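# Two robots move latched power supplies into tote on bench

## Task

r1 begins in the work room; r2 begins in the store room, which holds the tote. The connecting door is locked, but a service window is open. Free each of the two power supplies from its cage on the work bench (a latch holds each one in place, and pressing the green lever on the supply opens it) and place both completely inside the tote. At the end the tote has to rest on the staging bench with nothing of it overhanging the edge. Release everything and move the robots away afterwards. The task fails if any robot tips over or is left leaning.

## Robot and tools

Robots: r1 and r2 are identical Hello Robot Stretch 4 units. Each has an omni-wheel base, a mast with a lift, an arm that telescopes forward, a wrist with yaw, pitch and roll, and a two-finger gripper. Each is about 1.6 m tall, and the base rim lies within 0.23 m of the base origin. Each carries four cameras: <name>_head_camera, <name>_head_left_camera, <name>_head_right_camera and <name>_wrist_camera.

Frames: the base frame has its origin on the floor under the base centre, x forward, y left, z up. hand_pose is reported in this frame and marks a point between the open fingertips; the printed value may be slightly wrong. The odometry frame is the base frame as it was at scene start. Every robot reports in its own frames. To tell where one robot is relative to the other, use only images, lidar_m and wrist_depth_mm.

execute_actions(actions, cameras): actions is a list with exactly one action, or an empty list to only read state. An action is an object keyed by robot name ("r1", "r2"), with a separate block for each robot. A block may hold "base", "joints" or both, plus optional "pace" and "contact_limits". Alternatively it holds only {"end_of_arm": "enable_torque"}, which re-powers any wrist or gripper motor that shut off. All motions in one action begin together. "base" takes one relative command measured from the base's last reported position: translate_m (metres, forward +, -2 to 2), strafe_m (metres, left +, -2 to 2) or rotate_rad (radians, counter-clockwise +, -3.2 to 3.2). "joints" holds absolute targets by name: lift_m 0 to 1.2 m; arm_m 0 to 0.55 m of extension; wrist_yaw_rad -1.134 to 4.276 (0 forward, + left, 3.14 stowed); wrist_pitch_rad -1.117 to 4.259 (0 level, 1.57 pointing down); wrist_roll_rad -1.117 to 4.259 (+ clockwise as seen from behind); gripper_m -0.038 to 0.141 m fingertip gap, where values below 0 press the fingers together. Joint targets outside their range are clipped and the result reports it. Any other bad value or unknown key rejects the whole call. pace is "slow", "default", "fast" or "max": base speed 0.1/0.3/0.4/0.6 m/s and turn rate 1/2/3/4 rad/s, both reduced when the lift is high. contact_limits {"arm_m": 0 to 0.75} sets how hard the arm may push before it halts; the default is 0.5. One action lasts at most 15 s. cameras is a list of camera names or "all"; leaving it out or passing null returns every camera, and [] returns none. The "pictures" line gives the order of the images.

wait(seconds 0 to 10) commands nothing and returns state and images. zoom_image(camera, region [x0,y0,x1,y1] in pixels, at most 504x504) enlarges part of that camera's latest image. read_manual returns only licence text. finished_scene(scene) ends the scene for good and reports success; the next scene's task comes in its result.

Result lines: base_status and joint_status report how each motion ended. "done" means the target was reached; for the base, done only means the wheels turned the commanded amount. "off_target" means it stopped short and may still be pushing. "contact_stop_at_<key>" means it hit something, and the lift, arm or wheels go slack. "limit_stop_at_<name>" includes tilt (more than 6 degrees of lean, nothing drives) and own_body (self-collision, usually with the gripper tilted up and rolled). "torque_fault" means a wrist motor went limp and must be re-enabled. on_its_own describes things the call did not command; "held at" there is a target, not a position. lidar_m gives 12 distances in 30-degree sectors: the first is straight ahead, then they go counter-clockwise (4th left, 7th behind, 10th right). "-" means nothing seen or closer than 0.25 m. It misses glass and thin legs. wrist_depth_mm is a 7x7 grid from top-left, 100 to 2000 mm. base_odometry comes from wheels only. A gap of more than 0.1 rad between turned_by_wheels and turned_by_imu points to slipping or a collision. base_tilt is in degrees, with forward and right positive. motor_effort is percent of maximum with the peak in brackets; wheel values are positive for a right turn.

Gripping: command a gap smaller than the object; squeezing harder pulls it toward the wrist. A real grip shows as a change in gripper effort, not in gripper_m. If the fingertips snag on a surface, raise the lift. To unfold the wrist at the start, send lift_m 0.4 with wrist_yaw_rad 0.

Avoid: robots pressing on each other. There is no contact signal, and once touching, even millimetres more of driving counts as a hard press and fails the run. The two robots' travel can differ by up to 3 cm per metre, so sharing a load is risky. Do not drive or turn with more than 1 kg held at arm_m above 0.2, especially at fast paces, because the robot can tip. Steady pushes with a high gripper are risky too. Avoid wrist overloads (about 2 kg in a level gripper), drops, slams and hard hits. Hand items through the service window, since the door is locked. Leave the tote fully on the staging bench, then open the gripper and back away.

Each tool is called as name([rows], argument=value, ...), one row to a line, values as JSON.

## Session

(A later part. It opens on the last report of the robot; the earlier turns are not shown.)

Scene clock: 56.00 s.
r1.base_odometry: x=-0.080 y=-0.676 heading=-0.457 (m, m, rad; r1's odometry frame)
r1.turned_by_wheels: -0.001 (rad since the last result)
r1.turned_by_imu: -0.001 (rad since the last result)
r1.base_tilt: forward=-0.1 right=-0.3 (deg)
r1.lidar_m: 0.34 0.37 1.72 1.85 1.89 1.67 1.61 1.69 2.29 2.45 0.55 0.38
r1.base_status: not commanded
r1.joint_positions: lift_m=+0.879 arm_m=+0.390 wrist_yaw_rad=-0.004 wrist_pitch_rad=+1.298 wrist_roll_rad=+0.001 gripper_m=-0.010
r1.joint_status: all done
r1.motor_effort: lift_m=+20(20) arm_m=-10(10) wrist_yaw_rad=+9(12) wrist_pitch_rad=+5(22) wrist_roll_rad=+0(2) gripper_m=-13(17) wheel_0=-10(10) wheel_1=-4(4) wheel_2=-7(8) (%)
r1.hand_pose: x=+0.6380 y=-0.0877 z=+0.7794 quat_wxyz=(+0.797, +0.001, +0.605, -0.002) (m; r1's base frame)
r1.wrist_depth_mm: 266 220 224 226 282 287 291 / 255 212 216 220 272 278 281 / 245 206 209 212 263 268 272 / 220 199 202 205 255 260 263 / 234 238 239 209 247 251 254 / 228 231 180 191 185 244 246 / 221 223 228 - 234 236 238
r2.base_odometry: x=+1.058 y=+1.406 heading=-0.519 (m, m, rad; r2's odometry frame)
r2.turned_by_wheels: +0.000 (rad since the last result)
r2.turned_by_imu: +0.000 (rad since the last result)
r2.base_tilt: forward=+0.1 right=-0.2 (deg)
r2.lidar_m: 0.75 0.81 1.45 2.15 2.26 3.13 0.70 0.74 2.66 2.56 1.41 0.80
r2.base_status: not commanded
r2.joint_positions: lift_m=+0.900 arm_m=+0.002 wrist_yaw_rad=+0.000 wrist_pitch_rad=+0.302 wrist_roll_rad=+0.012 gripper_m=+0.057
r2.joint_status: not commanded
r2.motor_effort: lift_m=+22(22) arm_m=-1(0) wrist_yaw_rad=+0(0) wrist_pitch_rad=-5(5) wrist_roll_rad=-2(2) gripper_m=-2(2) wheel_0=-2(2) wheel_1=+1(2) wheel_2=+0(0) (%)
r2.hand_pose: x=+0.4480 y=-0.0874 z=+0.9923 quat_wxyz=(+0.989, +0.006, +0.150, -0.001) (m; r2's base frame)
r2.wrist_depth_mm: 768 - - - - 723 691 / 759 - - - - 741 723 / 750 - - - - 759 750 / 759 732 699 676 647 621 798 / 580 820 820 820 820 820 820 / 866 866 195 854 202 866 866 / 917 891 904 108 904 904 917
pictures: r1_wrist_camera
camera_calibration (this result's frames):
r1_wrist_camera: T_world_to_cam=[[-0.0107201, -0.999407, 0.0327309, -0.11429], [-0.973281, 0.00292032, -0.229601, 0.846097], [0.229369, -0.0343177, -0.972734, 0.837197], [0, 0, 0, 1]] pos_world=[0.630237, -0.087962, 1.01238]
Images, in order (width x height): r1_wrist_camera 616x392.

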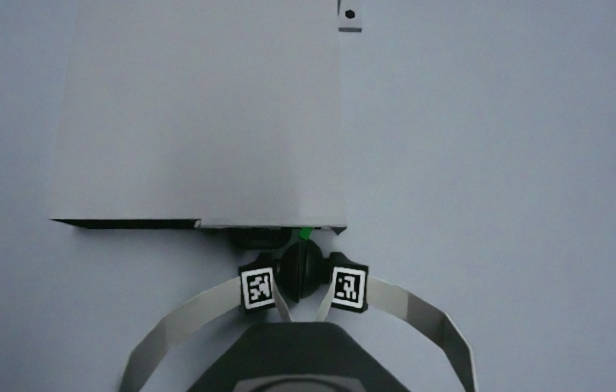

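execute_actions([
  {"r1":{"joints":{"arm_m":0.372,"lift_m":0.896}}},
], cameras=[])

execute_actions([
  {"r1":{"joints":{"gripper_m":0.07}}},
], cameras=[])

execute_actions([
  {"r1":{"joints":{"arm_m":0.395},"contact_limits":{"arm_m":0.15},"pace":"slow"}},
], cameras=["r1_wrist_camera"])

Scene clock: 57.00 s.
r1.base_odometry: x=-0.080 y=-0.676 heading=-0.455 (m, m, rad; r1's odometry frame)
r1.turned_by_wheels: +0.002 (rad since the last result)
r1.turned_by_imu: +0.002 (rad since the last result)
r1.base_tilt: forward=-0.1 right=-0.4 (deg)
r1.lidar_m: 0.35 0.37 1.72 1.84 1.88 1.71 1.62 1.67 2.29 2.46 0.54 0.37
r1.base_status: not commanded
r1.joint_positions: lift_m=+0.896 arm_m=+0.374 wrist_yaw_rad=+0.000 wrist_pitch_rad=+1.300 wrist_roll_rad=+0.000 gripper_m=-0.010
r1.joint_status: all done
r1.motor_effort: lift_m=+23(23) arm_m=-9(13) wrist_yaw_rad=-3(9) wrist_pitch_rad=-2(4) wrist_roll_rad=-1(3) gripper_m=-11(12) wheel_0=-1(10) wheel_1=+0(4) wheel_2=-1(7) (%)
r1.hand_pose: x=+0.6215 y=-0.0874 z=+0.7960 quat_wxyz=(+0.796, +0.000, +0.605, +0.000) (m; r1's base frame)
r1.wrist_depth_mm: 285 237 241 244 300 304 307 / 276 229 232 235 289 294 297 / 267 222 226 228 279 283 286 / 258 257 222 223 272 276 277 / 250 253 256 258 263 266 270 / 244 246 185 192 181 258 262 / 236 239 243 - 249 251 253
r2.base_odometry: x=+1.058 y=+1.406 heading=-0.519 (m, m, rad; r2's odometry frame)
r2.turned_by_wheels: +0.000 (rad since the last result)
r2.turned_by_imu: +0.000 (rad since the last result)
r2.base_tilt: forward=+0.1 right=-0.3 (deg)
r2.lidar_m: 0.74 0.81 1.46 2.14 2.25 3.12 0.71 0.75 2.66 2.56 1.39 0.80
r2.base_status: not commanded
r2.joint_positions: lift_m=+0.900 arm_m=+0.002 wrist_yaw_rad=+0.000 wrist_pitch_rad=+0.302 wrist_roll_rad=+0.012 gripper_m=+0.057
r2.joint_status: not commanded
r2.motor_effort: lift_m=+22(22) arm_m=+0(0) wrist_yaw_rad=+0(0) wrist_pitch_rad=-6(6) wrist_roll_rad=-3(1) gripper_m=-3(2) wheel_0=-2(2) wheel_1=+1(2) wheel_2=+0(0) (%)
r2.hand_pose: x=+0.4480 y=-0.0874 z=+0.9923 quat_wxyz=(+0.989, +0.006, +0.150, -0.001) (m; r2's base frame)
r2.wrist_depth_mm: 768 - - - - 732 699 / 759 - - - - 741 723 / 759 - - - - 759 750 / 759 741 699 676 647 627 788 / 574 820 820 820 820 831 831 / 866 866 194 866 202 866 866 / 904 904 904 108 904 904 917
pictures: none
No camera images: the call's "cameras" was empty. Leave "cameras" out to get every camera's image.

Scene clock: 58.57 s.
r1.base_odometry: x=-0.080 y=-0.676 heading=-0.455 (m, m, rad; r1's odometry frame)
r1.turned_by_wheels: +0.000 (rad since the last result)
r1.turned_by_imu: +0.000 (rad since the last result)
r1.base_tilt: forward=+0.0 right=-0.4 (deg)
r1.lidar_m: 0.36 0.38 1.71 1.85 1.88 1.69 1.61 1.68 2.29 2.45 0.55 0.39
r1.base_status: not commanded
r1.joint_positions: lift_m=+0.896 arm_m=+0.374 wrist_yaw_rad=+0.000 wrist_pitch_rad=+1.300 wrist_roll_rad=+0.000 gripper_m=+0.070
r1.joint_status: all done
r1.motor_effort: lift_m=+23(23) arm_m=-9(9) wrist_yaw_rad=-2(2) wrist_pitch_rad=-3(1) wrist_roll_rad=-3(0) gripper_m=-1(11) wheel_0=-1(1) wheel_1=+0(0) wheel_2=-1(1) (%)
r1.hand_pose: x=+0.6215 y=-0.0874 z=+0.7960 quat_wxyz=(+0.796, +0.000, +0.605, +0.000) (m; r1's base frame)
r1.wrist_depth_mm: 285 237 240 243 298 303 307 / 274 230 233 236 290 293 298 / 266 223 225 229 279 283 287 / 257 257 221 223 271 273 277 / 250 254 256 260 262 266 270 / 243 245 246 252 203 258 262 / 236 239 242 - 249 251 253
r2.base_odometry: x=+1.058 y=+1.406 heading=-0.519 (m, m, rad; r2's odometry frame)
r2.turned_by_wheels: +0.000 (rad since the last result)
r2.turned_by_imu: +0.000 (rad since the last result)
r2.base_tilt: forward=+0.1 right=-0.2 (deg)
r2.lidar_m: 0.75 0.80 1.44 2.15 2.26 3.14 0.70 0.76 2.67 2.57 1.42 0.79
r2.base_status: not commanded
r2.joint_positions: lift_m=+0.900 arm_m=+0.002 wrist_yaw_rad=+0.000 wrist_pitch_rad=+0.302 wrist_roll_rad=+0.012 gripper_m=+0.057
r2.joint_status: not commanded
r2.motor_effort: lift_m=+22(23) arm_m=+0(0) wrist_yaw_rad=+0(0) wrist_pitch_rad=-6(5) wrist_roll_rad=-3(2) gripper_m=-2(4) wheel_0=-2(2) wheel_1=+2(1) wheel_2=+0(0) (%)
r2.hand_pose: x=+0.4480 y=-0.0874 z=+0.9923 quat_wxyz=(+0.989, +0.006, +0.150, -0.001) (m; r2's base frame)
r2.wrist_depth_mm: 768 - - - - 732 699 / 759 - - - - 741 715 / 759 - - - - 759 750 / 759 732 699 676 654 627 788 / 574 820 820 820 820 820 831 / 866 854 195 866 202 866 866 / 904 904 904 108 904 904 917
pictures: none
No camera images: the call's "cameras" was empty. Leave "cameras" out to get every camera's image.

Scene clock: 59.80 s.
r1.base_odometry: x=-0.080 y=-0.676 heading=-0.455 (m, m, rad; r1's odometry frame)
r1.turned_by_wheels: +0.000 (rad since the last result)
r1.turned_by_imu: +0.000 (rad since the last result)
r1.base_tilt: forward=-0.1 right=-0.4 (deg)
r1.lidar_m: 0.35 0.39 1.71 1.84 1.88 1.70 1.61 1.68 2.28 2.46 0.55 0.38
r1.base_status: not commanded
r1.joint_positions: lift_m=+0.896 arm_m=+0.393 wrist_yaw_rad=+0.000 wrist_pitch_rad=+1.300 wrist_roll_rad=+0.000 gripper_m=+0.070
r1.joint_status: all done
r1.motor_effort: lift_m=+23(23) arm_m=+9(10) wrist_yaw_rad=-2(1) wrist_pitch_rad=-2(2) wrist_roll_rad=-2(1) gripper_m=-3(3) wheel_0=-1(1) wheel_1=+0(0) wheel_2=-1(1) (%)
r1.contact_limits: arm_m 0.15
r1.hand_pose: x=+0.6412 y=-0.0874 z=+0.7960 quat_wxyz=(+0.796, +0.000, +0.605, +0.000) (m; r1's base frame)
r1.wrist_depth_mm: 283 237 239 243 298 303 307 / 274 229 233 236 290 293 296 / 266 223 224 228 279 283 289 / 257 216 219 221 272 274 277 / 251 252 254 257 263 267 268 / 243 245 247 252 203 259 260 / 237 239 243 - 249 251 252
r2.base_odometry: x=+1.058 y=+1.406 heading=-0.519 (m, m, rad; r2's odometry frame)
r2.turned_by_wheels: +0.000 (rad since the last result)
r2.turned_by_imu: +0.000 (rad since the last result)
r2.base_tilt: forward=+0.1 right=-0.2 (deg)
r2.lidar_m: 0.76 0.80 1.44 2.16 2.27 3.12 0.70 0.74 2.67 2.56 1.43 0.78
r2.base_status: not commanded
r2.joint_positions: lift_m=+0.900 arm_m=+0.002 wrist_yaw_rad=+0.000 wrist_pitch_rad=+0.302 wrist_roll_rad=+0.012 gripper_m=+0.057
r2.joint_status: not commanded
r2.motor_effort: lift_m=+22(22) arm_m=+0(1) wrist_yaw_rad=+0(0) wrist_pitch_rad=-6(6) wrist_roll_rad=-1(0) gripper_m=-3(2) wheel_0=-2(2) wheel_1=+1(2) wheel_2=+0(0) (%)
r2.hand_pose: x=+0.4480 y=-0.0874 z=+0.9923 quat_wxyz=(+0.989, +0.006, +0.150, -0.001) (m; r2's base frame)
r2.wrist_depth_mm: 768 - - - - 732 699 / 759 - - - - 741 723 / 759 - - - - 759 759 / 768 741 699 676 647 627 788 / 574 820 831 820 820 831 831 / 866 866 195 866 202 866 866 / 917 891 904 108 904 904 904
pictures: r1_wrist_camera
camera_calibration (this result's frames):
r1_wrist_camera: T_world_to_cam=[[-0.00699156, -0.999438, 0.0327944, -0.116971], [-0.973779, -0.00065274, -0.227496, 0.851369], [0.22739, -0.033525, -0.973227, 0.854309], [0, 0, 0, 1]] pos_world=[0.633966, -0.0877091, 1.02896]
Images, in order (width x height): r1_wrist_camera 616x392.

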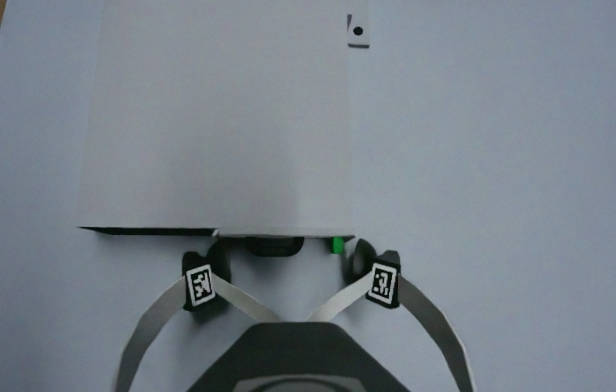

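execute_actions([
  {"r1":{"joints":{"arm_m":0.396,"gripper_m":0.04,"lift_m":0.902},"contact_limits":{"arm_m":0.15}}},
], cameras=[])

execute_actions([
  {"r1":{"joints":{"arm_m":0.402,"gripper_m":0.015},"contact_limits":{"arm_m":0.2},"pace":"slow"}},
], cameras=["r1_wrist_camera"])

zoom_image(camera="r1_wrist_camera", region=[170, 190, 420, 330])

Scene clock: 61.00 s.
r1.base_odometry: x=-0.080 y=-0.676 heading=-0.455 (m, m, rad; r1's odometry frame)
r1.turned_by_wheels: +0.000 (rad since the last result)
r1.turned_by_imu: +0.000 (rad since the last result)
r1.base_tilt: forward=+0.0 right=-0.3 (deg)
r1.lidar_m: 0.34 0.37 1.70 1.85 1.87 1.71 1.62 1.67 2.30 2.45 0.53 0.39
r1.base_status: not commanded
r1.joint_positions: lift_m=+0.902 arm_m=+0.394 wrist_yaw_rad=+0.000 wrist_pitch_rad=+1.301 wrist_roll_rad=+0.000 gripper_m=+0.040
r1.joint_status: all done
r1.motor_effort: lift_m=+23(24) arm_m=+9(11) wrist_yaw_rad=-3(4) wrist_pitch_rad=-3(9) wrist_roll_rad=-2(0) gripper_m=-9(6) wheel_0=-1(1) wheel_1=+0(1) wheel_2=-1(1) (%)
r1.contact_limits: arm_m 0.15
r1.hand_pose: x=+0.6422 y=-0.0874 z=+0.8020 quat_wxyz=(+0.796, +0.000, +0.606, +0.000) (m; r1's base frame)
r1.wrist_depth_mm: 290 244 247 250 304 309 314 / 281 237 240 242 296 300 304 / 273 229 232 235 286 293 293 / 263 221 224 226 278 279 283 / 256 257 223 240 270 271 274 / 248 249 198 256 197 264 266 / 243 243 249 - 254 257 258
r2.base_odometry: x=+1.058 y=+1.406 heading=-0.519 (m, m, rad; r2's odometry frame)
r2.turned_by_wheels: +0.000 (rad since the last result)
r2.turned_by_imu: +0.000 (rad since the last result)
r2.base_tilt: forward=+0.1 right=-0.2 (deg)
r2.lidar_m: 0.78 0.80 1.47 2.16 2.26 3.14 0.70 0.73 2.65 2.57 1.42 0.78
r2.base_status: not commanded
r2.joint_positions: lift_m=+0.900 arm_m=+0.002 wrist_yaw_rad=+0.000 wrist_pitch_rad=+0.302 wrist_roll_rad=+0.012 gripper_m=+0.057
r2.joint_status: not commanded
r2.motor_effort: lift_m=+22(22) arm_m=-1(1) wrist_yaw_rad=+0(0) wrist_pitch_rad=-6(6) wrist_roll_rad=-1(4) gripper_m=-3(3) wheel_0=-2(2) wheel_1=+1(1) wheel_2=+0(0) (%)
r2.hand_pose: x=+0.4480 y=-0.0874 z=+0.9923 quat_wxyz=(+0.989, +0.006, +0.150, -0.001) (m; r2's base frame)
r2.wrist_depth_mm: 768 - - - - 732 691 / 759 - - - - 741 723 / 750 - - - - 768 750 / 759 732 699 676 647 621 788 / 580 820 820 820 820 831 820 / 866 866 195 866 202 866 878 / 917 904 904 108 917 904 917
pictures: none
No camera images: the call's "cameras" was empty. Leave "cameras" out to get every camera's image.

Scene clock: 62.30 s.
r1.base_odometry: x=-0.080 y=-0.676 heading=-0.455 (m, m, rad; r1's odometry frame)
r1.turned_by_wheels: +0.000 (rad since the last result)
r1.turned_by_imu: +0.001 (rad since the last result)
r1.base_tilt: forward=+0.0 right=-0.3 (deg)
r1.lidar_m: 0.35 0.37 1.71 1.85 1.87 1.69 1.61 1.69 2.28 2.45 0.51 0.38
r1.base_status: not commanded
r1.joint_positions: lift_m=+0.902 arm_m=+0.400 wrist_yaw_rad=+0.000 wrist_pitch_rad=+1.308 wrist_roll_rad=-0.001 gripper_m=+0.015
r1.joint_status: all done
r1.on_its_own: wrist_pitch_rad is at rest, and its effort (-25) is outside its rest range (-23 to +23)
r1.motor_effort: lift_m=+23(23) arm_m=+11(12) wrist_yaw_rad=-1(0) wrist_pitch_rad=-25(26) wrist_roll_rad=+3(2) gripper_m=-19(20) wheel_0=+2(2) wheel_1=+1(1) wheel_2=-1(1) (%)
r1.contact_limits: arm_m 0.2
r1.hand_pose: x=+0.6459 y=-0.0874 z=+0.8014 quat_wxyz=(+0.794, +0.000, +0.608, +0.000) (m; r1's base frame)
r1.wrist_depth_mm: 286 239 242 246 298 304 309 / 278 232 234 236 290 294 298 / 270 226 227 230 282 283 287 / 263 218 222 224 274 277 279 / 254 254 217 220 266 268 272 / 247 248 192 254 190 259 263 / 241 242 246 - 252 254 256
r2.base_odometry: x=+1.058 y=+1.406 heading=-0.519 (m, m, rad; r2's odometry frame)
r2.turned_by_wheels: +0.000 (rad since the last result)
r2.turned_by_imu: +0.000 (rad since the last result)
r2.base_tilt: forward=+0.1 right=-0.2 (deg)
r2.lidar_m: 0.75 0.79 1.47 2.14 2.25 3.11 0.69 0.72 2.67 2.56 1.40 0.81
r2.base_status: not commanded
r2.joint_positions: lift_m=+0.900 arm_m=+0.002 wrist_yaw_rad=+0.000 wrist_pitch_rad=+0.302 wrist_roll_rad=+0.012 gripper_m=+0.057
r2.joint_status: not commanded
r2.motor_effort: lift_m=+22(22) arm_m=+0(1) wrist_yaw_rad=+0(0) wrist_pitch_rad=-5(6) wrist_roll_rad=-2(0) gripper_m=-3(4) wheel_0=-2(2) wheel_1=+1(2) wheel_2=+0(0) (%)
r2.hand_pose: x=+0.4480 y=-0.0874 z=+0.9923 quat_wxyz=(+0.989, +0.006, +0.150, -0.001) (m; r2's base frame)
r2.wrist_depth_mm: 778 - - - - 732 691 / 759 - - - - 741 723 / 750 - - - - 768 750 / 759 732 699 676 647 627 788 / 580 831 831 820 820 820 831 / 866 866 195 866 202 866 866 / 904 891 891 108 904 891 917
pictures: r1_wrist_camera
camera_calibration (this result's frames):
r1_wrist_camera: T_world_to_cam=[[-0.00566099, -0.999436, 0.0330901, -0.1182], [-0.975513, -0.00175623, -0.219934, 0.852047], [0.219868, -0.0335248, -0.974953, 0.864777], [0, 0, 0, 1]] pos_world=[0.640378, -0.0876454, 1.03442]
Images, in order (width x height): r1_wrist_camera 616x392.

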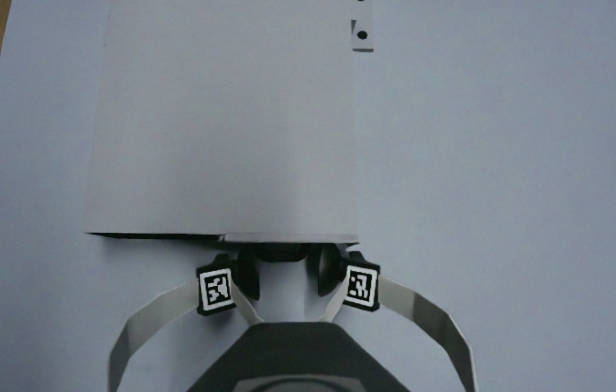

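Region (170, 190, 420, 330) of r1_wrist_camera's 616x392 image, scaled by 2.016; it fills the top 282 rows of this view, and the rest is white.

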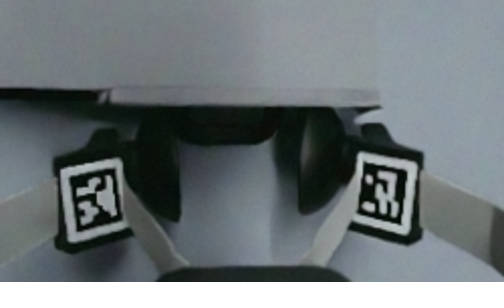

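execute_actions([
  {"r1":{"joints":{"lift_m":0.894,"gripper_m":0.0},"pace":"slow"}},
], cameras=["r1_wrist_camera"])

zoom_image(camera="r1_wrist_camera", region=[170, 190, 420, 330])

Scene clock: 63.43 s.
r1.base_odometry: x=-0.080 y=-0.676 heading=-0.455 (m, m, rad; r1's odometry frame)
r1.turned_by_wheels: +0.000 (rad since the last result)
r1.turned_by_imu: +0.000 (rad since the last result)
r1.base_tilt: forward=-0.1 right=-0.3 (deg)
r1.lidar_m: 0.36 0.37 1.73 1.83 1.88 1.70 1.60 1.68 2.30 2.46 0.52 0.40
r1.base_status: not commanded
r1.joint_positions: lift_m=+0.894 arm_m=+0.400 wrist_yaw_rad=-0.001 wrist_pitch_rad=+1.308 wrist_roll_rad=-0.001 gripper_m=+0.001
r1.joint_status: all done
r1.on_its_own: wrist_pitch_rad is at rest, and its effort (-24) is outside its rest range (-23 to +23)
r1.motor_effort: lift_m=+18(21) arm_m=+11(11) wrist_yaw_rad=+1(1) wrist_pitch_rad=-24(25) wrist_roll_rad=+0(1) gripper_m=-21(23) wheel_0=+2(2) wheel_1=+1(1) wheel_2=-1(1) (%)
r1.hand_pose: x=+0.6459 y=-0.0875 z=+0.7938 quat_wxyz=(+0.794, +0.000, +0.608, +0.000) (m; r1's base frame)
r1.wrist_depth_mm: 279 231 234 238 291 298 300 / 270 224 228 231 283 286 291 / 263 219 221 223 274 279 282 / 253 211 215 216 267 272 273 / 248 249 212 214 259 263 264 / 241 240 203 249 187 256 257 / 235 236 241 - 247 248 250
r2.base_odometry: x=+1.058 y=+1.406 heading=-0.519 (m, m, rad; r2's odometry frame)
r2.turned_by_wheels: +0.000 (rad since the last result)
r2.turned_by_imu: +0.000 (rad since the last result)
r2.base_tilt: forward=+0.1 right=-0.2 (deg)
r2.lidar_m: 0.74 0.81 1.45 2.18 2.24 3.14 0.71 0.73 2.68 2.58 1.39 0.79
r2.base_status: not commanded
r2.joint_positions: lift_m=+0.900 arm_m=+0.002 wrist_yaw_rad=+0.000 wrist_pitch_rad=+0.302 wrist_roll_rad=+0.012 gripper_m=+0.057
r2.joint_status: not commanded
r2.motor_effort: lift_m=+22(22) arm_m=+0(1) wrist_yaw_rad=+0(0) wrist_pitch_rad=-5(6) wrist_roll_rad=-2(1) gripper_m=-4(3) wheel_0=-2(2) wheel_1=+1(2) wheel_2=+0(0) (%)
r2.hand_pose: x=+0.4480 y=-0.0874 z=+0.9923 quat_wxyz=(+0.989, +0.006, +0.150, -0.001) (m; r2's base frame)
r2.wrist_depth_mm: 768 - - - - 732 699 / 759 - - - - 741 715 / 759 - - - - 759 759 / 759 732 699 668 647 621 788 / 580 820 820 820 809 831 831 / 854 866 195 866 202 866 866 / 904 891 904 108 904 891 917
pictures: r1_wrist_camera
camera_calibration (this result's frames):
r1_wrist_camera: T_world_to_cam=[[-0.00626617, -0.999433, 0.0330917, -0.117604], [-0.975461, -0.00117399, -0.220168, 0.850597], [0.220082, -0.0336593, -0.974901, 0.857179], [0, 0, 0, 1]] pos_world=[0.640337, -0.087687, 1.02683]
Images, in order (width x height): r1_wrist_camera 616x392.

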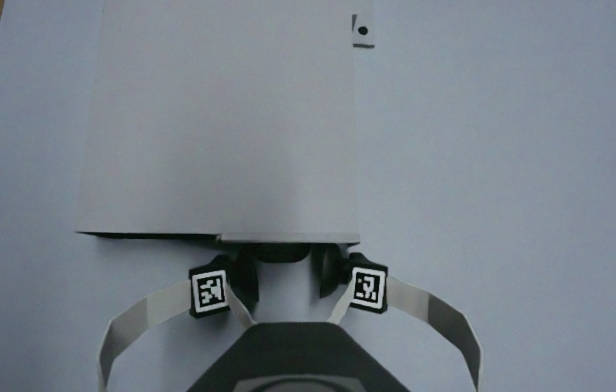

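Region (170, 190, 420, 330) of r1_wrist_camera's 616x392 image, scaled by 2.016; it fills the top 282 rows of this view, and the rest is white.

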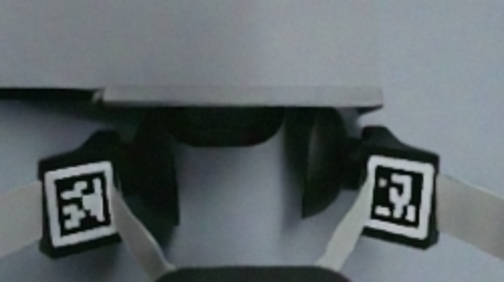

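execute_actions([
  {"r1":{"joints":{"lift_m":0.889,"gripper_m":-0.02},"pace":"slow"}},
], cameras=["r1_wrist_camera"])

execute_actions([
  {"r1":{"joints":{"arm_m":0.39},"pace":"slow"}},
], cameras=["r1_wrist_camera"])

Scene clock: 64.57 s.
r1.base_odometry: x=-0.080 y=-0.676 heading=-0.455 (m, m, rad; r1's odometry frame)
r1.turned_by_wheels: +0.000 (rad since the last result)
r1.turned_by_imu: +0.000 (rad since the last result)
r1.base_tilt: forward=+0.0 right=-0.4 (deg)
r1.lidar_m: 0.36 0.38 1.73 1.83 1.89 1.67 1.60 1.67 2.30 2.45 0.53 0.39
r1.base_status: not commanded
r1.joint_positions: lift_m=+0.889 arm_m=+0.400 wrist_yaw_rad=+0.000 wrist_pitch_rad=+1.307 wrist_roll_rad=-0.001 gripper_m=-0.019
r1.joint_status: all done
r1.motor_effort: lift_m=+19(17) arm_m=+10(11) wrist_yaw_rad=+0(2) wrist_pitch_rad=-21(24) wrist_roll_rad=+1(1) gripper_m=-28(28) wheel_0=+2(2) wheel_1=+1(1) wheel_2=-1(1) (%)
r1.hand_pose: x=+0.6463 y=-0.0874 z=+0.7889 quat_wxyz=(+0.794, +0.000, +0.608, +0.000) (m; r1's base frame)
r1.wrist_depth_mm: 274 227 229 233 286 291 296 / 265 220 223 225 278 283 286 / 256 214 216 218 270 273 278 / 250 207 209 213 262 264 268 / 243 245 207 209 254 256 260 / 236 167 186 244 187 250 252 / 230 233 236 - 242 243 244
r2.base_odometry: x=+1.058 y=+1.406 heading=-0.519 (m, m, rad; r2's odometry frame)
r2.turned_by_wheels: +0.000 (rad since the last result)
r2.turned_by_imu: +0.000 (rad since the last result)
r2.base_tilt: forward=+0.1 right=-0.2 (deg)
r2.lidar_m: 0.76 0.80 1.43 2.16 2.25 3.13 0.68 0.76 2.70 2.57 1.38 0.81
r2.base_status: not commanded
r2.joint_positions: lift_m=+0.900 arm_m=+0.002 wrist_yaw_rad=+0.000 wrist_pitch_rad=+0.302 wrist_roll_rad=+0.012 gripper_m=+0.057
r2.joint_status: not commanded
r2.motor_effort: lift_m=+22(22) arm_m=-1(0) wrist_yaw_rad=+0(0) wrist_pitch_rad=-5(6) wrist_roll_rad=-1(3) gripper_m=-2(3) wheel_0=-2(2) wheel_1=+2(2) wheel_2=+0(0) (%)
r2.hand_pose: x=+0.4480 y=-0.0874 z=+0.9923 quat_wxyz=(+0.989, +0.006, +0.150, -0.001) (m; r2's base frame)
r2.wrist_depth_mm: 768 - - - - 732 691 / 759 - - - - 741 715 / 759 - - - - 759 750 / 759 732 699 676 647 627 788 / 580 820 831 820 820 831 831 / 866 854 195 854 202 878 878 / 904 891 891 108 904 904 917
pictures: r1_wrist_camera
camera_calibration (this result's frames):
r1_wrist_camera: T_world_to_cam=[[-0.00600562, -0.999434, 0.0330864, -0.117581], [-0.975184, -0.00146924, -0.22139, 0.850648], [0.221313, -0.0335949, -0.974624, 0.851269], [0, 0, 0, 1]] pos_world=[0.640436, -0.0876662, 1.02188]
Images, in order (width x height): r1_wrist_camera 616x392.

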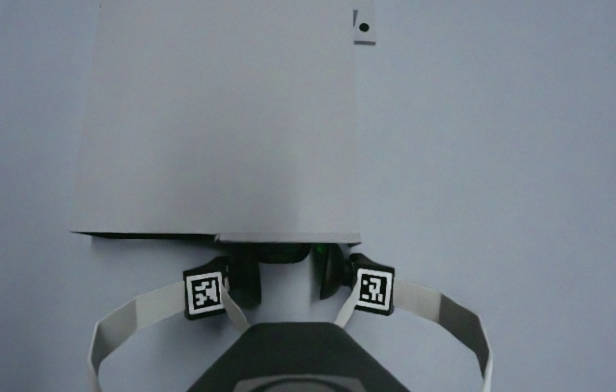

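Scene clock: 65.53 s.
r1.base_odometry: x=-0.080 y=-0.676 heading=-0.455 (m, m, rad; r1's odometry frame)
r1.turned_by_wheels: +0.000 (rad since the last result)
r1.turned_by_imu: +0.000 (rad since the last result)
r1.base_tilt: forward=-0.1 right=-0.3 (deg)
r1.lidar_m: 0.34 0.38 1.70 1.84 1.88 1.69 1.62 1.69 2.29 2.45 0.54 0.40
r1.base_status: not commanded
r1.joint_positions: lift_m=+0.889 arm_m=+0.392 wrist_yaw_rad=+0.004 wrist_pitch_rad=+1.293 wrist_roll_rad=-0.001 gripper_m=-0.019
r1.joint_status: all done
r1.motor_effort: lift_m=+20(20) arm_m=-12(9) wrist_yaw_rad=-13(13) wrist_pitch_rad=+19(19) wrist_roll_rad=+2(1) gripper_m=-28(26) wheel_0=+2(2) wheel_1=+1(1) wheel_2=+2(2) (%)
r1.hand_pose: x=+0.6424 y=-0.0871 z=+0.7898 quat_wxyz=(+0.798, -0.001, +0.603, +0.002) (m; r1's base frame)
r1.wrist_depth_mm: 279 231 235 239 290 297 303 / 270 223 226 230 283 287 290 / 262 216 220 221 274 277 279 / 251 209 212 215 264 268 270 / 245 248 211 213 256 259 262 / 238 238 198 244 188 251 254 / 231 233 236 - 243 243 246
r2.base_odometry: x=+1.058 y=+1.406 heading=-0.519 (m, m, rad; r2's odometry frame)
r2.turned_by_wheels: +0.000 (rad since the last result)
r2.turned_by_imu: +0.000 (rad since the last result)
r2.base_tilt: forward=+0.2 right=-0.2 (deg)
r2.lidar_m: 0.77 0.81 1.45 2.16 2.26 3.16 0.70 0.76 2.66 2.55 1.41 0.80
r2.base_status: not commanded
r2.joint_positions: lift_m=+0.900 arm_m=+0.002 wrist_yaw_rad=+0.000 wrist_pitch_rad=+0.302 wrist_roll_rad=+0.012 gripper_m=+0.057
r2.joint_status: not commanded
r2.motor_effort: lift_m=+22(22) arm_m=+0(0) wrist_yaw_rad=-1(0) wrist_pitch_rad=-5(5) wrist_roll_rad=-2(3) gripper_m=-4(3) wheel_0=-2(2) wheel_1=+2(2) wheel_2=+0(0) (%)
r2.hand_pose: x=+0.4480 y=-0.0874 z=+0.9923 quat_wxyz=(+0.989, +0.006, +0.150, -0.001) (m; r2's base frame)
r2.wrist_depth_mm: 768 - - - - 732 699 / 759 - - - - 741 723 / 759 - - - - 759 750 / 768 732 707 676 647 627 778 / 580 831 820 831 820 820 831 / 854 854 195 854 202 878 866 / 904 904 904 108 917 904 917
pictures: r1_wrist_camera
camera_calibration (this result's frames):
r1_wrist_camera: T_world_to_cam=[[-0.00211101, -0.999453, 0.0330066, -0.119732], [-0.972133, -0.00568644, -0.234362, 0.854984], [0.234422, -0.0325816, -0.971589, 0.842298], [0, 0, 0, 1]] pos_world=[0.633453, -0.0873617, 1.0227]
Images, in order (width x height): r1_wrist_camera 616x392.

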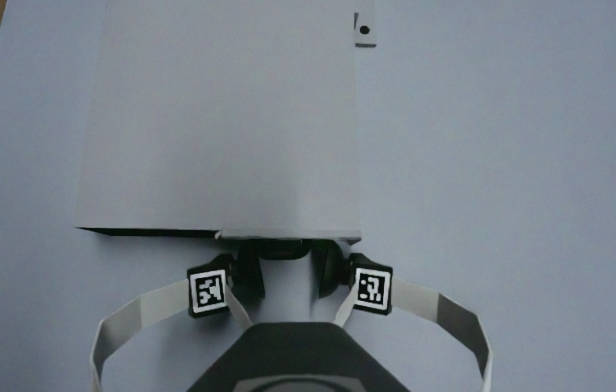

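execute_actions([
  {"r1":{"joints":{"arm_m":0.384},"pace":"slow"}},
], cameras=["r1_wrist_camera"])

zoom_image(camera="r1_wrist_camera", region=[170, 190, 420, 330])

Scene clock: 66.43 s.
r1.base_odometry: x=-0.080 y=-0.676 heading=-0.454 (m, m, rad; r1's odometry frame)
r1.turned_by_wheels: +0.000 (rad since the last result)
r1.turned_by_imu: +0.001 (rad since the last result)
r1.base_tilt: forward=-0.1 right=-0.4 (deg)
r1.lidar_m: 0.34 0.37 1.73 1.85 1.87 1.69 1.61 1.67 2.28 2.45 0.55 0.38
r1.base_status: not commanded
r1.joint_positions: lift_m=+0.889 arm_m=+0.386 wrist_yaw_rad=+0.006 wrist_pitch_rad=+1.291 wrist_roll_rad=+0.000 gripper_m=-0.019
r1.joint_status: all done
r1.on_its_own: wrist_yaw_rad is at rest, and its effort (-18) is outside its rest range (-13 to +13); wrist_pitch_rad is at rest, and its effort (+25) is outside its rest range (-23 to +23)
r1.motor_effort: lift_m=+21(21) arm_m=-13(16) wrist_yaw_rad=-18(19) wrist_pitch_rad=+25(28) wrist_roll_rad=-1(0) gripper_m=-24(28) wheel_0=+3(3) wheel_1=+1(2) wheel_2=+6(6) (%)
r1.hand_pose: x=+0.6374 y=-0.0869 z=+0.7900 quat_wxyz=(+0.799, -0.002, +0.602, +0.002) (m; r1's base frame)
r1.wrist_depth_mm: 281 233 236 239 291 298 303 / 271 225 227 230 285 287 291 / 263 217 220 223 273 277 281 / 253 210 212 216 265 267 271 / 246 249 247 228 256 259 263 / 237 237 185 244 186 252 253 / 231 234 236 - 241 243 246
r2.base_odometry: x=+1.058 y=+1.406 heading=-0.519 (m, m, rad; r2's odometry frame)
r2.turned_by_wheels: +0.000 (rad since the last result)
r2.turned_by_imu: +0.000 (rad since the last result)
r2.base_tilt: forward=+0.1 right=-0.1 (deg)
r2.lidar_m: 0.76 0.82 1.45 2.14 2.25 3.15 0.70 0.73 2.67 2.57 1.42 0.80
r2.base_status: not commanded
r2.joint_positions: lift_m=+0.900 arm_m=+0.002 wrist_yaw_rad=+0.000 wrist_pitch_rad=+0.302 wrist_roll_rad=+0.012 gripper_m=+0.057
r2.joint_status: not commanded
r2.motor_effort: lift_m=+22(22) arm_m=-1(1) wrist_yaw_rad=+0(0) wrist_pitch_rad=-6(6) wrist_roll_rad=-1(2) gripper_m=-3(3) wheel_0=-2(2) wheel_1=+2(2) wheel_2=+0(0) (%)
r2.hand_pose: x=+0.4480 y=-0.0874 z=+0.9923 quat_wxyz=(+0.989, +0.006, +0.150, -0.001) (m; r2's base frame)
r2.wrist_depth_mm: 768 - - - - 732 691 / 759 - - - - 741 723 / 759 - - - - 759 759 / 768 741 699 676 647 627 788 / 574 820 820 831 820 831 831 / 866 866 195 854 202 866 866 / 904 904 904 108 904 904 917
pictures: r1_wrist_camera
camera_calibration (this result's frames):
r1_wrist_camera: T_world_to_cam=[[-0.000842185, -0.99946, 0.0328472, -0.12028], [-0.971508, -0.00696718, -0.236903, 0.851661], [0.237004, -0.0321108, -0.970978, 0.84155], [0, 0, 0, 1]] pos_world=[0.627843, -0.0872589, 1.02284]
Images, in order (width x height): r1_wrist_camera 616x392.

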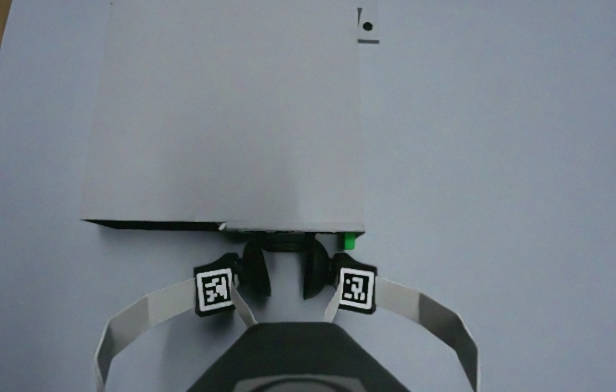

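Region (170, 190, 420, 330) of r1_wrist_camera's 616x392 image, scaled by 2.016; it fills the top 282 rows of this view, and the rest is white.

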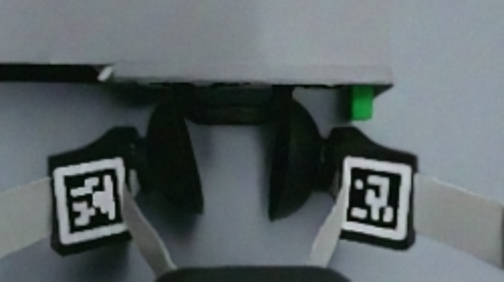

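execute_actions([
  {"r1":{"joints":{"gripper_m":0.07,"lift_m":0.905}}},
], cameras=[])

execute_actions([
  {"r1":{"base":{"strafe_m":-0.03},"joints":{"arm_m":0.15,"wrist_roll_rad":0.25,"wrist_yaw_rad":0.12}}},
], cameras=[])

execute_actions([
  {"r1":{"joints":{"wrist_pitch_rad":0.45,"lift_m":0.756,"arm_m":0.165}}},
], cameras=["r1_wrist_camera"])

Scene clock: 69.57 s.
r1.base_odometry: x=-0.080 y=-0.676 heading=-0.455 (m, m, rad; r1's odometry frame)
r1.turned_by_wheels: -0.001 (rad since the last result)
r1.turned_by_imu: -0.001 (rad since the last result)
r1.base_tilt: forward=-0.1 right=-0.3 (deg)
r1.lidar_m: 0.35 0.36 1.72 1.84 1.88 1.68 1.61 1.68 2.28 2.46 0.53 0.38
r1.base_status: not commanded
r1.joint_positions: lift_m=+0.905 arm_m=+0.385 wrist_yaw_rad=+0.000 wrist_pitch_rad=+1.301 wrist_roll_rad=+0.000 gripper_m=+0.070
r1.joint_status: all done
r1.motor_effort: lift_m=+22(27) arm_m=-8(13) wrist_yaw_rad=-1(20) wrist_pitch_rad=-4(25) wrist_roll_rad=+1(0) gripper_m=-2(25) wheel_0=-1(4) wheel_1=+0(1) wheel_2=-1(6) (%)
r1.hand_pose: x=+0.6332 y=-0.0874 z=+0.8050 quat_wxyz=(+0.796, +0.000, +0.606, +0.000) (m; r1's base frame)
r1.wrist_depth_mm: 294 248 250 255 309 312 317 / 283 240 242 245 300 304 306 / 274 232 235 238 289 294 296 / 268 226 228 230 281 283 286 / 259 262 265 267 272 276 278 / 252 253 253 260 202 267 268 / 246 249 251 - 257 258 262
r2.base_odometry: x=+1.058 y=+1.406 heading=-0.519 (m, m, rad; r2's odometry frame)
r2.turned_by_wheels: +0.000 (rad since the last result)
r2.turned_by_imu: +0.001 (rad since the last result)
r2.base_tilt: forward=+0.1 right=-0.2 (deg)
r2.lidar_m: 0.78 0.79 1.46 2.15 2.25 3.12 0.68 0.74 2.69 2.58 1.39 0.80
r2.base_status: not commanded
r2.joint_positions: lift_m=+0.900 arm_m=+0.002 wrist_yaw_rad=+0.000 wrist_pitch_rad=+0.302 wrist_roll_rad=+0.012 gripper_m=+0.057
r2.joint_status: not commanded
r2.motor_effort: lift_m=+22(22) arm_m=+0(0) wrist_yaw_rad=+0(0) wrist_pitch_rad=-6(6) wrist_roll_rad=+1(3) gripper_m=-3(2) wheel_0=-2(2) wheel_1=+2(2) wheel_2=+0(0) (%)
r2.hand_pose: x=+0.4480 y=-0.0874 z=+0.9923 quat_wxyz=(+0.989, +0.006, +0.150, -0.001) (m; r2's base frame)
r2.wrist_depth_mm: 768 - - - - 732 691 / 759 - - - - 741 723 / 750 - - - - 759 750 / 768 732 707 668 647 627 798 / 580 820 820 831 809 831 831 / 866 854 194 854 202 866 866 / 904 904 904 108 917 891 917
pictures: none
No camera images: the call's "cameras" was empty. Leave "cameras" out to get every camera's image.

Scene clock: 71.37 s.
r1.base_odometry: x=-0.093 y=-0.703 heading=-0.456 (m, m, rad; r1's odometry frame)
r1.turned_by_wheels: +0.000 (rad since the last result)
r1.turned_by_imu: +0.000 (rad since the last result)
r1.base_tilt: forward=-0.1 right=-0.4 (deg)
r1.lidar_m: 0.37 0.38 1.74 1.87 1.90 1.71 1.61 1.68 2.29 2.40 0.55 0.41
r1.base_status: done
r1.joint_positions: lift_m=+0.905 arm_m=+0.152 wrist_yaw_rad=+0.120 wrist_pitch_rad=+1.301 wrist_roll_rad=+0.250 gripper_m=+0.070
r1.joint_status: all done
r1.motor_effort: lift_m=+23(22) arm_m=-9(12) wrist_yaw_rad=-1(1) wrist_pitch_rad=-4(3) wrist_roll_rad=-1(3) gripper_m=-2(1) wheel_0=-2(8) wheel_1=+0(7) wheel_2=-1(1) (%)
r1.hand_pose: x=+0.4094 y=-0.0776 z=+0.8050 quat_wxyz=(+0.793, +0.063, +0.606, -0.028) (m; r1's base frame)
r1.wrist_depth_mm: 307 307 306 306 304 301 301 / 297 298 294 296 294 293 293 / 289 287 286 285 285 287 285 / 278 278 278 276 277 276 276 / 271 271 267 270 266 267 267 / 263 263 259 264 202 991 976 / 960 960 976 - 960 960 946
r2.base_odometry: x=+1.058 y=+1.406 heading=-0.519 (m, m, rad; r2's odometry frame)
r2.turned_by_wheels: +0.000 (rad since the last result)
r2.turned_by_imu: +0.000 (rad since the last result)
r2.base_tilt: forward=+0.2 right=-0.3 (deg)
r2.lidar_m: 0.72 0.81 1.45 2.15 2.25 3.13 0.71 0.77 2.66 2.56 1.41 0.82
r2.base_status: not commanded
r2.joint_positions: lift_m=+0.900 arm_m=+0.002 wrist_yaw_rad=+0.000 wrist_pitch_rad=+0.302 wrist_roll_rad=+0.012 gripper_m=+0.057
r2.joint_status: not commanded
r2.motor_effort: lift_m=+22(22) arm_m=+0(0) wrist_yaw_rad=+0(0) wrist_pitch_rad=-5(6) wrist_roll_rad=+0(2) gripper_m=-2(2) wheel_0=-2(2) wheel_1=+2(2) wheel_2=+0(0) (%)
r2.hand_pose: x=+0.4480 y=-0.0874 z=+0.9923 quat_wxyz=(+0.989, +0.006, +0.150, -0.001) (m; r2's base frame)
r2.wrist_depth_mm: 768 - - - - 732 691 / 759 - - - - 741 723 / 750 - - - - 768 750 / 768 732 707 676 647 621 788 / 580 809 820 831 820 831 831 / 854 866 195 866 202 866 866 / 917 891 891 108 904 904 917
pictures: none
No camera images: the call's "cameras" was empty. Leave "cameras" out to get every camera's image.

Scene clock: 73.07 s.
r1.base_odometry: x=-0.093 y=-0.703 heading=-0.456 (m, m, rad; r1's odometry frame)
r1.turned_by_wheels: +0.000 (rad since the last result)
r1.turned_by_imu: +0.000 (rad since the last result)
r1.base_tilt: forward=+0.0 right=-0.4 (deg)
r1.lidar_m: 0.35 0.38 1.72 1.88 1.90 1.69 1.62 1.68 2.27 2.41 0.54 0.38
r1.base_status: not commanded
r1.joint_positions: lift_m=+0.756 arm_m=+0.163 wrist_yaw_rad=+0.120 wrist_pitch_rad=+0.452 wrist_roll_rad=+0.250 gripper_m=+0.070
r1.joint_status: all done
r1.motor_effort: lift_m=+18(22) arm_m=+9(9) wrist_yaw_rad=-3(1) wrist_pitch_rad=-8(13) wrist_roll_rad=+2(2) gripper_m=-2(3) wheel_0=-2(2) wheel_1=+0(0) wheel_2=-1(1) (%)
r1.hand_pose: x=+0.6024 y=-0.0557 z=+0.8083 quat_wxyz=(+0.967, +0.108, +0.229, +0.030) (m; r1's base frame)
r1.wrist_depth_mm: - - - - - - - / - - - - 640 564 521 / - - 436 410 445 407 379 / - 459 309 287 343 317 300 / 1808 332 287 287 267 263 251 / 301 277 246 244 202 221 212 / 250 233 234 - 206 191 187
r2.base_odometry: x=+1.058 y=+1.406 heading=-0.519 (m, m, rad; r2's odometry frame)
r2.turned_by_wheels: +0.000 (rad since the last result)
r2.turned_by_imu: +0.000 (rad since the last result)
r2.base_tilt: forward=+0.0 right=-0.2 (deg)
r2.lidar_m: 0.76 0.83 1.43 2.16 2.28 3.11 0.70 0.74 2.67 2.58 1.42 0.77
r2.base_status: not commanded
r2.joint_positions: lift_m=+0.900 arm_m=+0.002 wrist_yaw_rad=+0.000 wrist_pitch_rad=+0.302 wrist_roll_rad=+0.012 gripper_m=+0.057
r2.joint_status: not commanded
r2.motor_effort: lift_m=+22(22) arm_m=+0(0) wrist_yaw_rad=+0(0) wrist_pitch_rad=-6(5) wrist_roll_rad=-2(3) gripper_m=-3(3) wheel_0=-2(2) wheel_1=+2(2) wheel_2=+0(0) (%)
r2.hand_pose: x=+0.4480 y=-0.0874 z=+0.9923 quat_wxyz=(+0.989, +0.006, +0.150, -0.001) (m; r2's base frame)
r2.wrist_depth_mm: 768 - - - - 732 699 / 759 - - - - 741 723 / 750 - - - - 759 759 / 768 741 707 676 647 627 788 / 574 820 820 820 820 831 820 / 866 878 195 854 202 866 878 / 904 891 904 108 904 904 917
pictures: r1_wrist_camera
camera_calibration (this result's frames):
r1_wrist_camera: T_world_to_cam=[[-0.0200055, -0.978468, -0.205427, 0.115607], [-0.486147, 0.189062, -0.85318, 1.03892], [0.873648, 0.0827993, -0.479462, 0.0942832], [0, 0, 0, 1]] pos_world=[0.425013, -0.0911104, 0.955343]
Images, in order (width x height): r1_wrist_camera 616x392.

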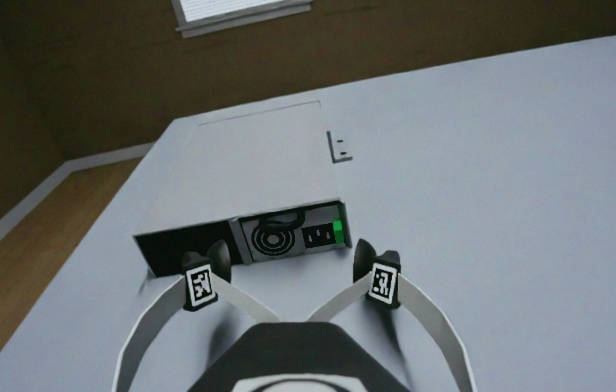

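execute_actions([
  {"r1":{"joints":{"gripper_m":0.076,"lift_m":0.752,"arm_m":0.198},"contact_limits":{"arm_m":0.15},"pace":"slow"}},
], cameras=["r1_wrist_camera"])

zoom_image(camera="r1_wrist_camera", region=[170, 190, 420, 330])

Scene clock: 74.70 s.
r1.base_odometry: x=-0.093 y=-0.703 heading=-0.456 (m, m, rad; r1's odometry frame)
r1.turned_by_wheels: +0.000 (rad since the last result)
r1.turned_by_imu: +0.000 (rad since the last result)
r1.base_tilt: forward=+0.0 right=-0.4 (deg)
r1.lidar_m: 0.37 0.38 1.77 1.87 1.93 1.69 1.62 1.67 2.26 2.41 0.53 0.40
r1.base_status: not commanded
r1.joint_positions: lift_m=+0.752 arm_m=+0.196 wrist_yaw_rad=+0.120 wrist_pitch_rad=+0.452 wrist_roll_rad=+0.250 gripper_m=+0.076
r1.joint_status: all done
r1.motor_effort: lift_m=+17(17) arm_m=+9(9) wrist_yaw_rad=-2(0) wrist_pitch_rad=-7(8) wrist_roll_rad=-2(1) gripper_m=-3(0) wheel_0=-2(2) wheel_1=+0(0) wheel_2=-1(1) (%)
r1.contact_limits: arm_m 0.15
r1.hand_pose: x=+0.6353 y=-0.0557 z=+0.8043 quat_wxyz=(+0.967, +0.108, +0.229, +0.030) (m; r1's base frame)
r1.wrist_depth_mm: - - - - - - - / - - - - 621 549 508 / - - 418 387 439 394 368 / - 439 301 281 338 309 293 / 1863 300 251 250 265 256 245 / 293 268 239 240 212 216 207 / 245 227 229 - 201 187 184
r2.base_odometry: x=+1.058 y=+1.406 heading=-0.519 (m, m, rad; r2's odometry frame)
r2.turned_by_wheels: +0.000 (rad since the last result)
r2.turned_by_imu: +0.000 (rad since the last result)
r2.base_tilt: forward=+0.1 right=-0.3 (deg)
r2.lidar_m: 0.75 0.80 1.44 2.16 2.26 3.11 0.70 0.74 2.65 2.58 1.40 0.80
r2.base_status: not commanded
r2.joint_positions: lift_m=+0.900 arm_m=+0.002 wrist_yaw_rad=+0.000 wrist_pitch_rad=+0.302 wrist_roll_rad=+0.012 gripper_m=+0.057
r2.joint_status: not commanded
r2.motor_effort: lift_m=+22(22) arm_m=+0(1) wrist_yaw_rad=+0(0) wrist_pitch_rad=-6(5) wrist_roll_rad=-2(2) gripper_m=-2(3) wheel_0=-2(2) wheel_1=+2(2) wheel_2=+0(0) (%)
r2.hand_pose: x=+0.4480 y=-0.0874 z=+0.9923 quat_wxyz=(+0.989, +0.006, +0.150, -0.001) (m; r2's base frame)
r2.wrist_depth_mm: 778 - - - - 732 691 / 768 - - - - 741 723 / 750 - - - - 759 750 / 768 732 699 676 654 627 788 / 580 820 820 820 809 820 820 / 854 866 195 854 202 866 878 / 904 891 904 108 904 904 917
pictures: r1_wrist_camera
camera_calibration (this result's frames):
r1_wrist_camera: T_world_to_cam=[[-0.0199966, -0.978467, -0.205432, 0.115448], [-0.486111, 0.189067, -0.8532, 1.05154], [0.873668, 0.0828019, -0.479425, 0.063552], [0, 0, 0, 1]] pos_world=[0.457949, -0.0911105, 0.951356]
Images, in order (width x height): r1_wrist_camera 616x392.

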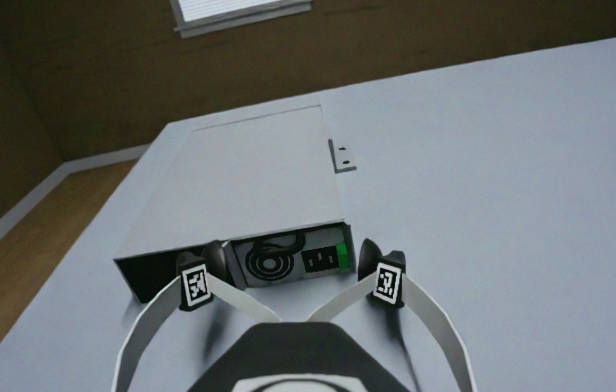

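Region (170, 190, 420, 330) of r1_wrist_camera's 616x392 image, scaled by 2.016; it fills the top 282 rows of this view, and the rest is white.

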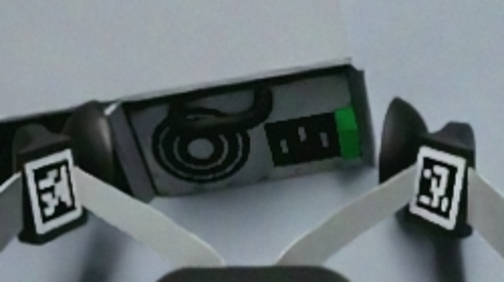

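execute_actions([
  {"r1":{"joints":{"gripper_m":0.04},"pace":"slow"}},
], cameras=[])

execute_actions([
  {"r1":{"joints":{"gripper_m":0.025,"arm_m":0.209},"contact_limits":{"arm_m":0.25},"pace":"slow"}},
], cameras=["r1_wrist_camera"])

zoom_image(camera="r1_wrist_camera", region=[170, 190, 420, 330])

Scene clock: 76.50 s.
r1.base_odometry: x=-0.093 y=-0.703 heading=-0.456 (m, m, rad; r1's odometry frame)
r1.turned_by_wheels: +0.000 (rad since the last result)
r1.turned_by_imu: +0.000 (rad since the last result)
r1.base_tilt: forward=-0.1 right=-0.3 (deg)
r1.lidar_m: 0.36 0.38 1.74 1.86 1.91 1.69 1.61 1.68 2.27 2.43 0.54 0.38
r1.base_status: not commanded
r1.joint_positions: lift_m=+0.752 arm_m=+0.196 wrist_yaw_rad=+0.118 wrist_pitch_rad=+0.453 wrist_roll_rad=+0.250 gripper_m=+0.040
r1.joint_status: all done
r1.motor_effort: lift_m=+18(18) arm_m=+9(9) wrist_yaw_rad=+5(6) wrist_pitch_rad=-7(10) wrist_roll_rad=+0(2) gripper_m=-3(2) wheel_0=-2(2) wheel_1=+0(0) wheel_2=-1(1) (%)
r1.hand_pose: x=+0.6352 y=-0.0564 z=+0.8043 quat_wxyz=(+0.967, +0.108, +0.229, +0.029) (m; r1's base frame)
r1.wrist_depth_mm: - - - - - - - / - - - - 621 544 504 / - - 413 389 436 394 368 / - 430 298 281 334 310 293 / 1808 296 253 249 271 255 245 / 293 272 195 232 198 217 206 / 244 227 228 - 200 185 184
r2.base_odometry: x=+1.058 y=+1.406 heading=-0.519 (m, m, rad; r2's odometry frame)
r2.turned_by_wheels: +0.000 (rad since the last result)
r2.turned_by_imu: +0.000 (rad since the last result)
r2.base_tilt: forward=+0.1 right=-0.2 (deg)
r2.lidar_m: 0.77 0.80 1.48 2.15 2.26 3.13 0.69 0.74 2.66 2.56 1.41 0.80
r2.base_status: not commanded
r2.joint_positions: lift_m=+0.900 arm_m=+0.002 wrist_yaw_rad=+0.000 wrist_pitch_rad=+0.302 wrist_roll_rad=+0.012 gripper_m=+0.057
r2.joint_status: not commanded
r2.motor_effort: lift_m=+22(22) arm_m=+0(0) wrist_yaw_rad=+0(0) wrist_pitch_rad=-5(6) wrist_roll_rad=-1(1) gripper_m=-3(3) wheel_0=-2(2) wheel_1=+2(1) wheel_2=-1(0) (%)
r2.hand_pose: x=+0.4480 y=-0.0874 z=+0.9923 quat_wxyz=(+0.989, +0.006, +0.150, -0.001) (m; r2's base frame)
r2.wrist_depth_mm: 778 - - - - 732 691 / 759 - - - - 741 723 / 759 - - - - 759 750 / 768 732 707 668 647 621 798 / 580 820 831 820 820 831 831 / 866 866 195 866 202 866 866 / 917 891 904 108 904 904 904
pictures: none
No camera images: the call's "cameras" was empty. Leave "cameras" out to get every camera's image.

Scene clock: 77.50 s.
r1.base_odometry: x=-0.093 y=-0.703 heading=-0.456 (m, m, rad; r1's odometry frame)
r1.turned_by_wheels: +0.000 (rad since the last result)
r1.turned_by_imu: +0.000 (rad since the last result)
r1.base_tilt: forward=-0.1 right=-0.3 (deg)
r1.lidar_m: 0.35 0.38 1.75 1.85 1.91 1.70 1.60 1.69 2.31 2.42 0.54 0.38
r1.base_status: not commanded
r1.joint_positions: lift_m=+0.752 arm_m=+0.207 wrist_yaw_rad=+0.119 wrist_pitch_rad=+0.457 wrist_roll_rad=+0.250 gripper_m=+0.025
r1.joint_status: all done
r1.motor_effort: lift_m=+18(18) arm_m=+14(13) wrist_yaw_rad=-1(8) wrist_pitch_rad=-22(23) wrist_roll_rad=-1(1) gripper_m=-9(12) wheel_0=+1(2) wheel_1=+0(0) wheel_2=-4(4) (%)
r1.contact_limits: arm_m 0.25
r1.hand_pose: x=+0.6448 y=-0.0561 z=+0.8031 quat_wxyz=(+0.966, +0.108, +0.232, +0.029) (m; r1's base frame)
r1.wrist_depth_mm: - - - - - - - / - - - - 609 535 492 / - - 402 377 430 389 362 / - 424 293 277 330 306 287 / 1808 277 246 240 266 252 243 / 290 265 195 235 189 214 204 / 241 224 225 - 198 184 182
r2.base_odometry: x=+1.058 y=+1.406 heading=-0.519 (m, m, rad; r2's odometry frame)
r2.turned_by_wheels: +0.000 (rad since the last result)
r2.turned_by_imu: +0.000 (rad since the last result)
r2.base_tilt: forward=+0.1 right=-0.2 (deg)
r2.lidar_m: 0.75 0.80 1.47 2.15 2.24 3.14 0.67 0.73 2.68 2.58 1.41 0.79
r2.base_status: not commanded
r2.joint_positions: lift_m=+0.900 arm_m=+0.002 wrist_yaw_rad=+0.000 wrist_pitch_rad=+0.302 wrist_roll_rad=+0.012 gripper_m=+0.057
r2.joint_status: not commanded
r2.motor_effort: lift_m=+22(22) arm_m=+0(1) wrist_yaw_rad=+0(0) wrist_pitch_rad=-5(6) wrist_roll_rad=-2(3) gripper_m=-4(1) wheel_0=-2(2) wheel_1=+2(2) wheel_2=+0(0) (%)
r2.hand_pose: x=+0.4480 y=-0.0874 z=+0.9923 quat_wxyz=(+0.989, +0.006, +0.150, -0.001) (m; r2's base frame)
r2.wrist_depth_mm: 768 - - - - 732 691 / 759 - - - - 741 723 / 759 - - - - 768 759 / 768 732 699 676 654 627 788 / 574 820 820 820 809 831 831 / 866 854 195 866 202 878 866 / 904 891 904 108 904 904 917
pictures: r1_wrist_camera
camera_calibration (this result's frames):
r1_wrist_camera: T_world_to_cam=[[-0.0219181, -0.978567, -0.20476, 0.11575], [-0.49006, 0.189033, -0.850945, 1.05588], [0.871413, 0.0816938, -0.483699, 0.0594637], [0, 0, 0, 1]] pos_world=[0.468163, -0.0911844, 0.950958]
Images, in order (width x height): r1_wrist_camera 616x392.

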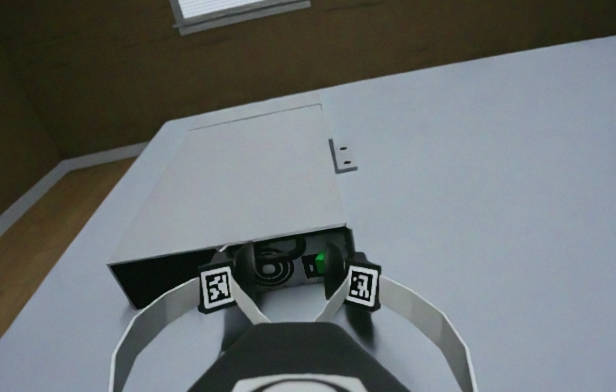

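Region (170, 190, 420, 330) of r1_wrist_camera's 616x392 image, scaled by 2.016; it fills the top 282 rows of this view, and the rest is white.

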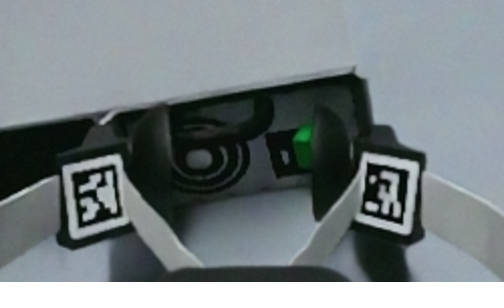

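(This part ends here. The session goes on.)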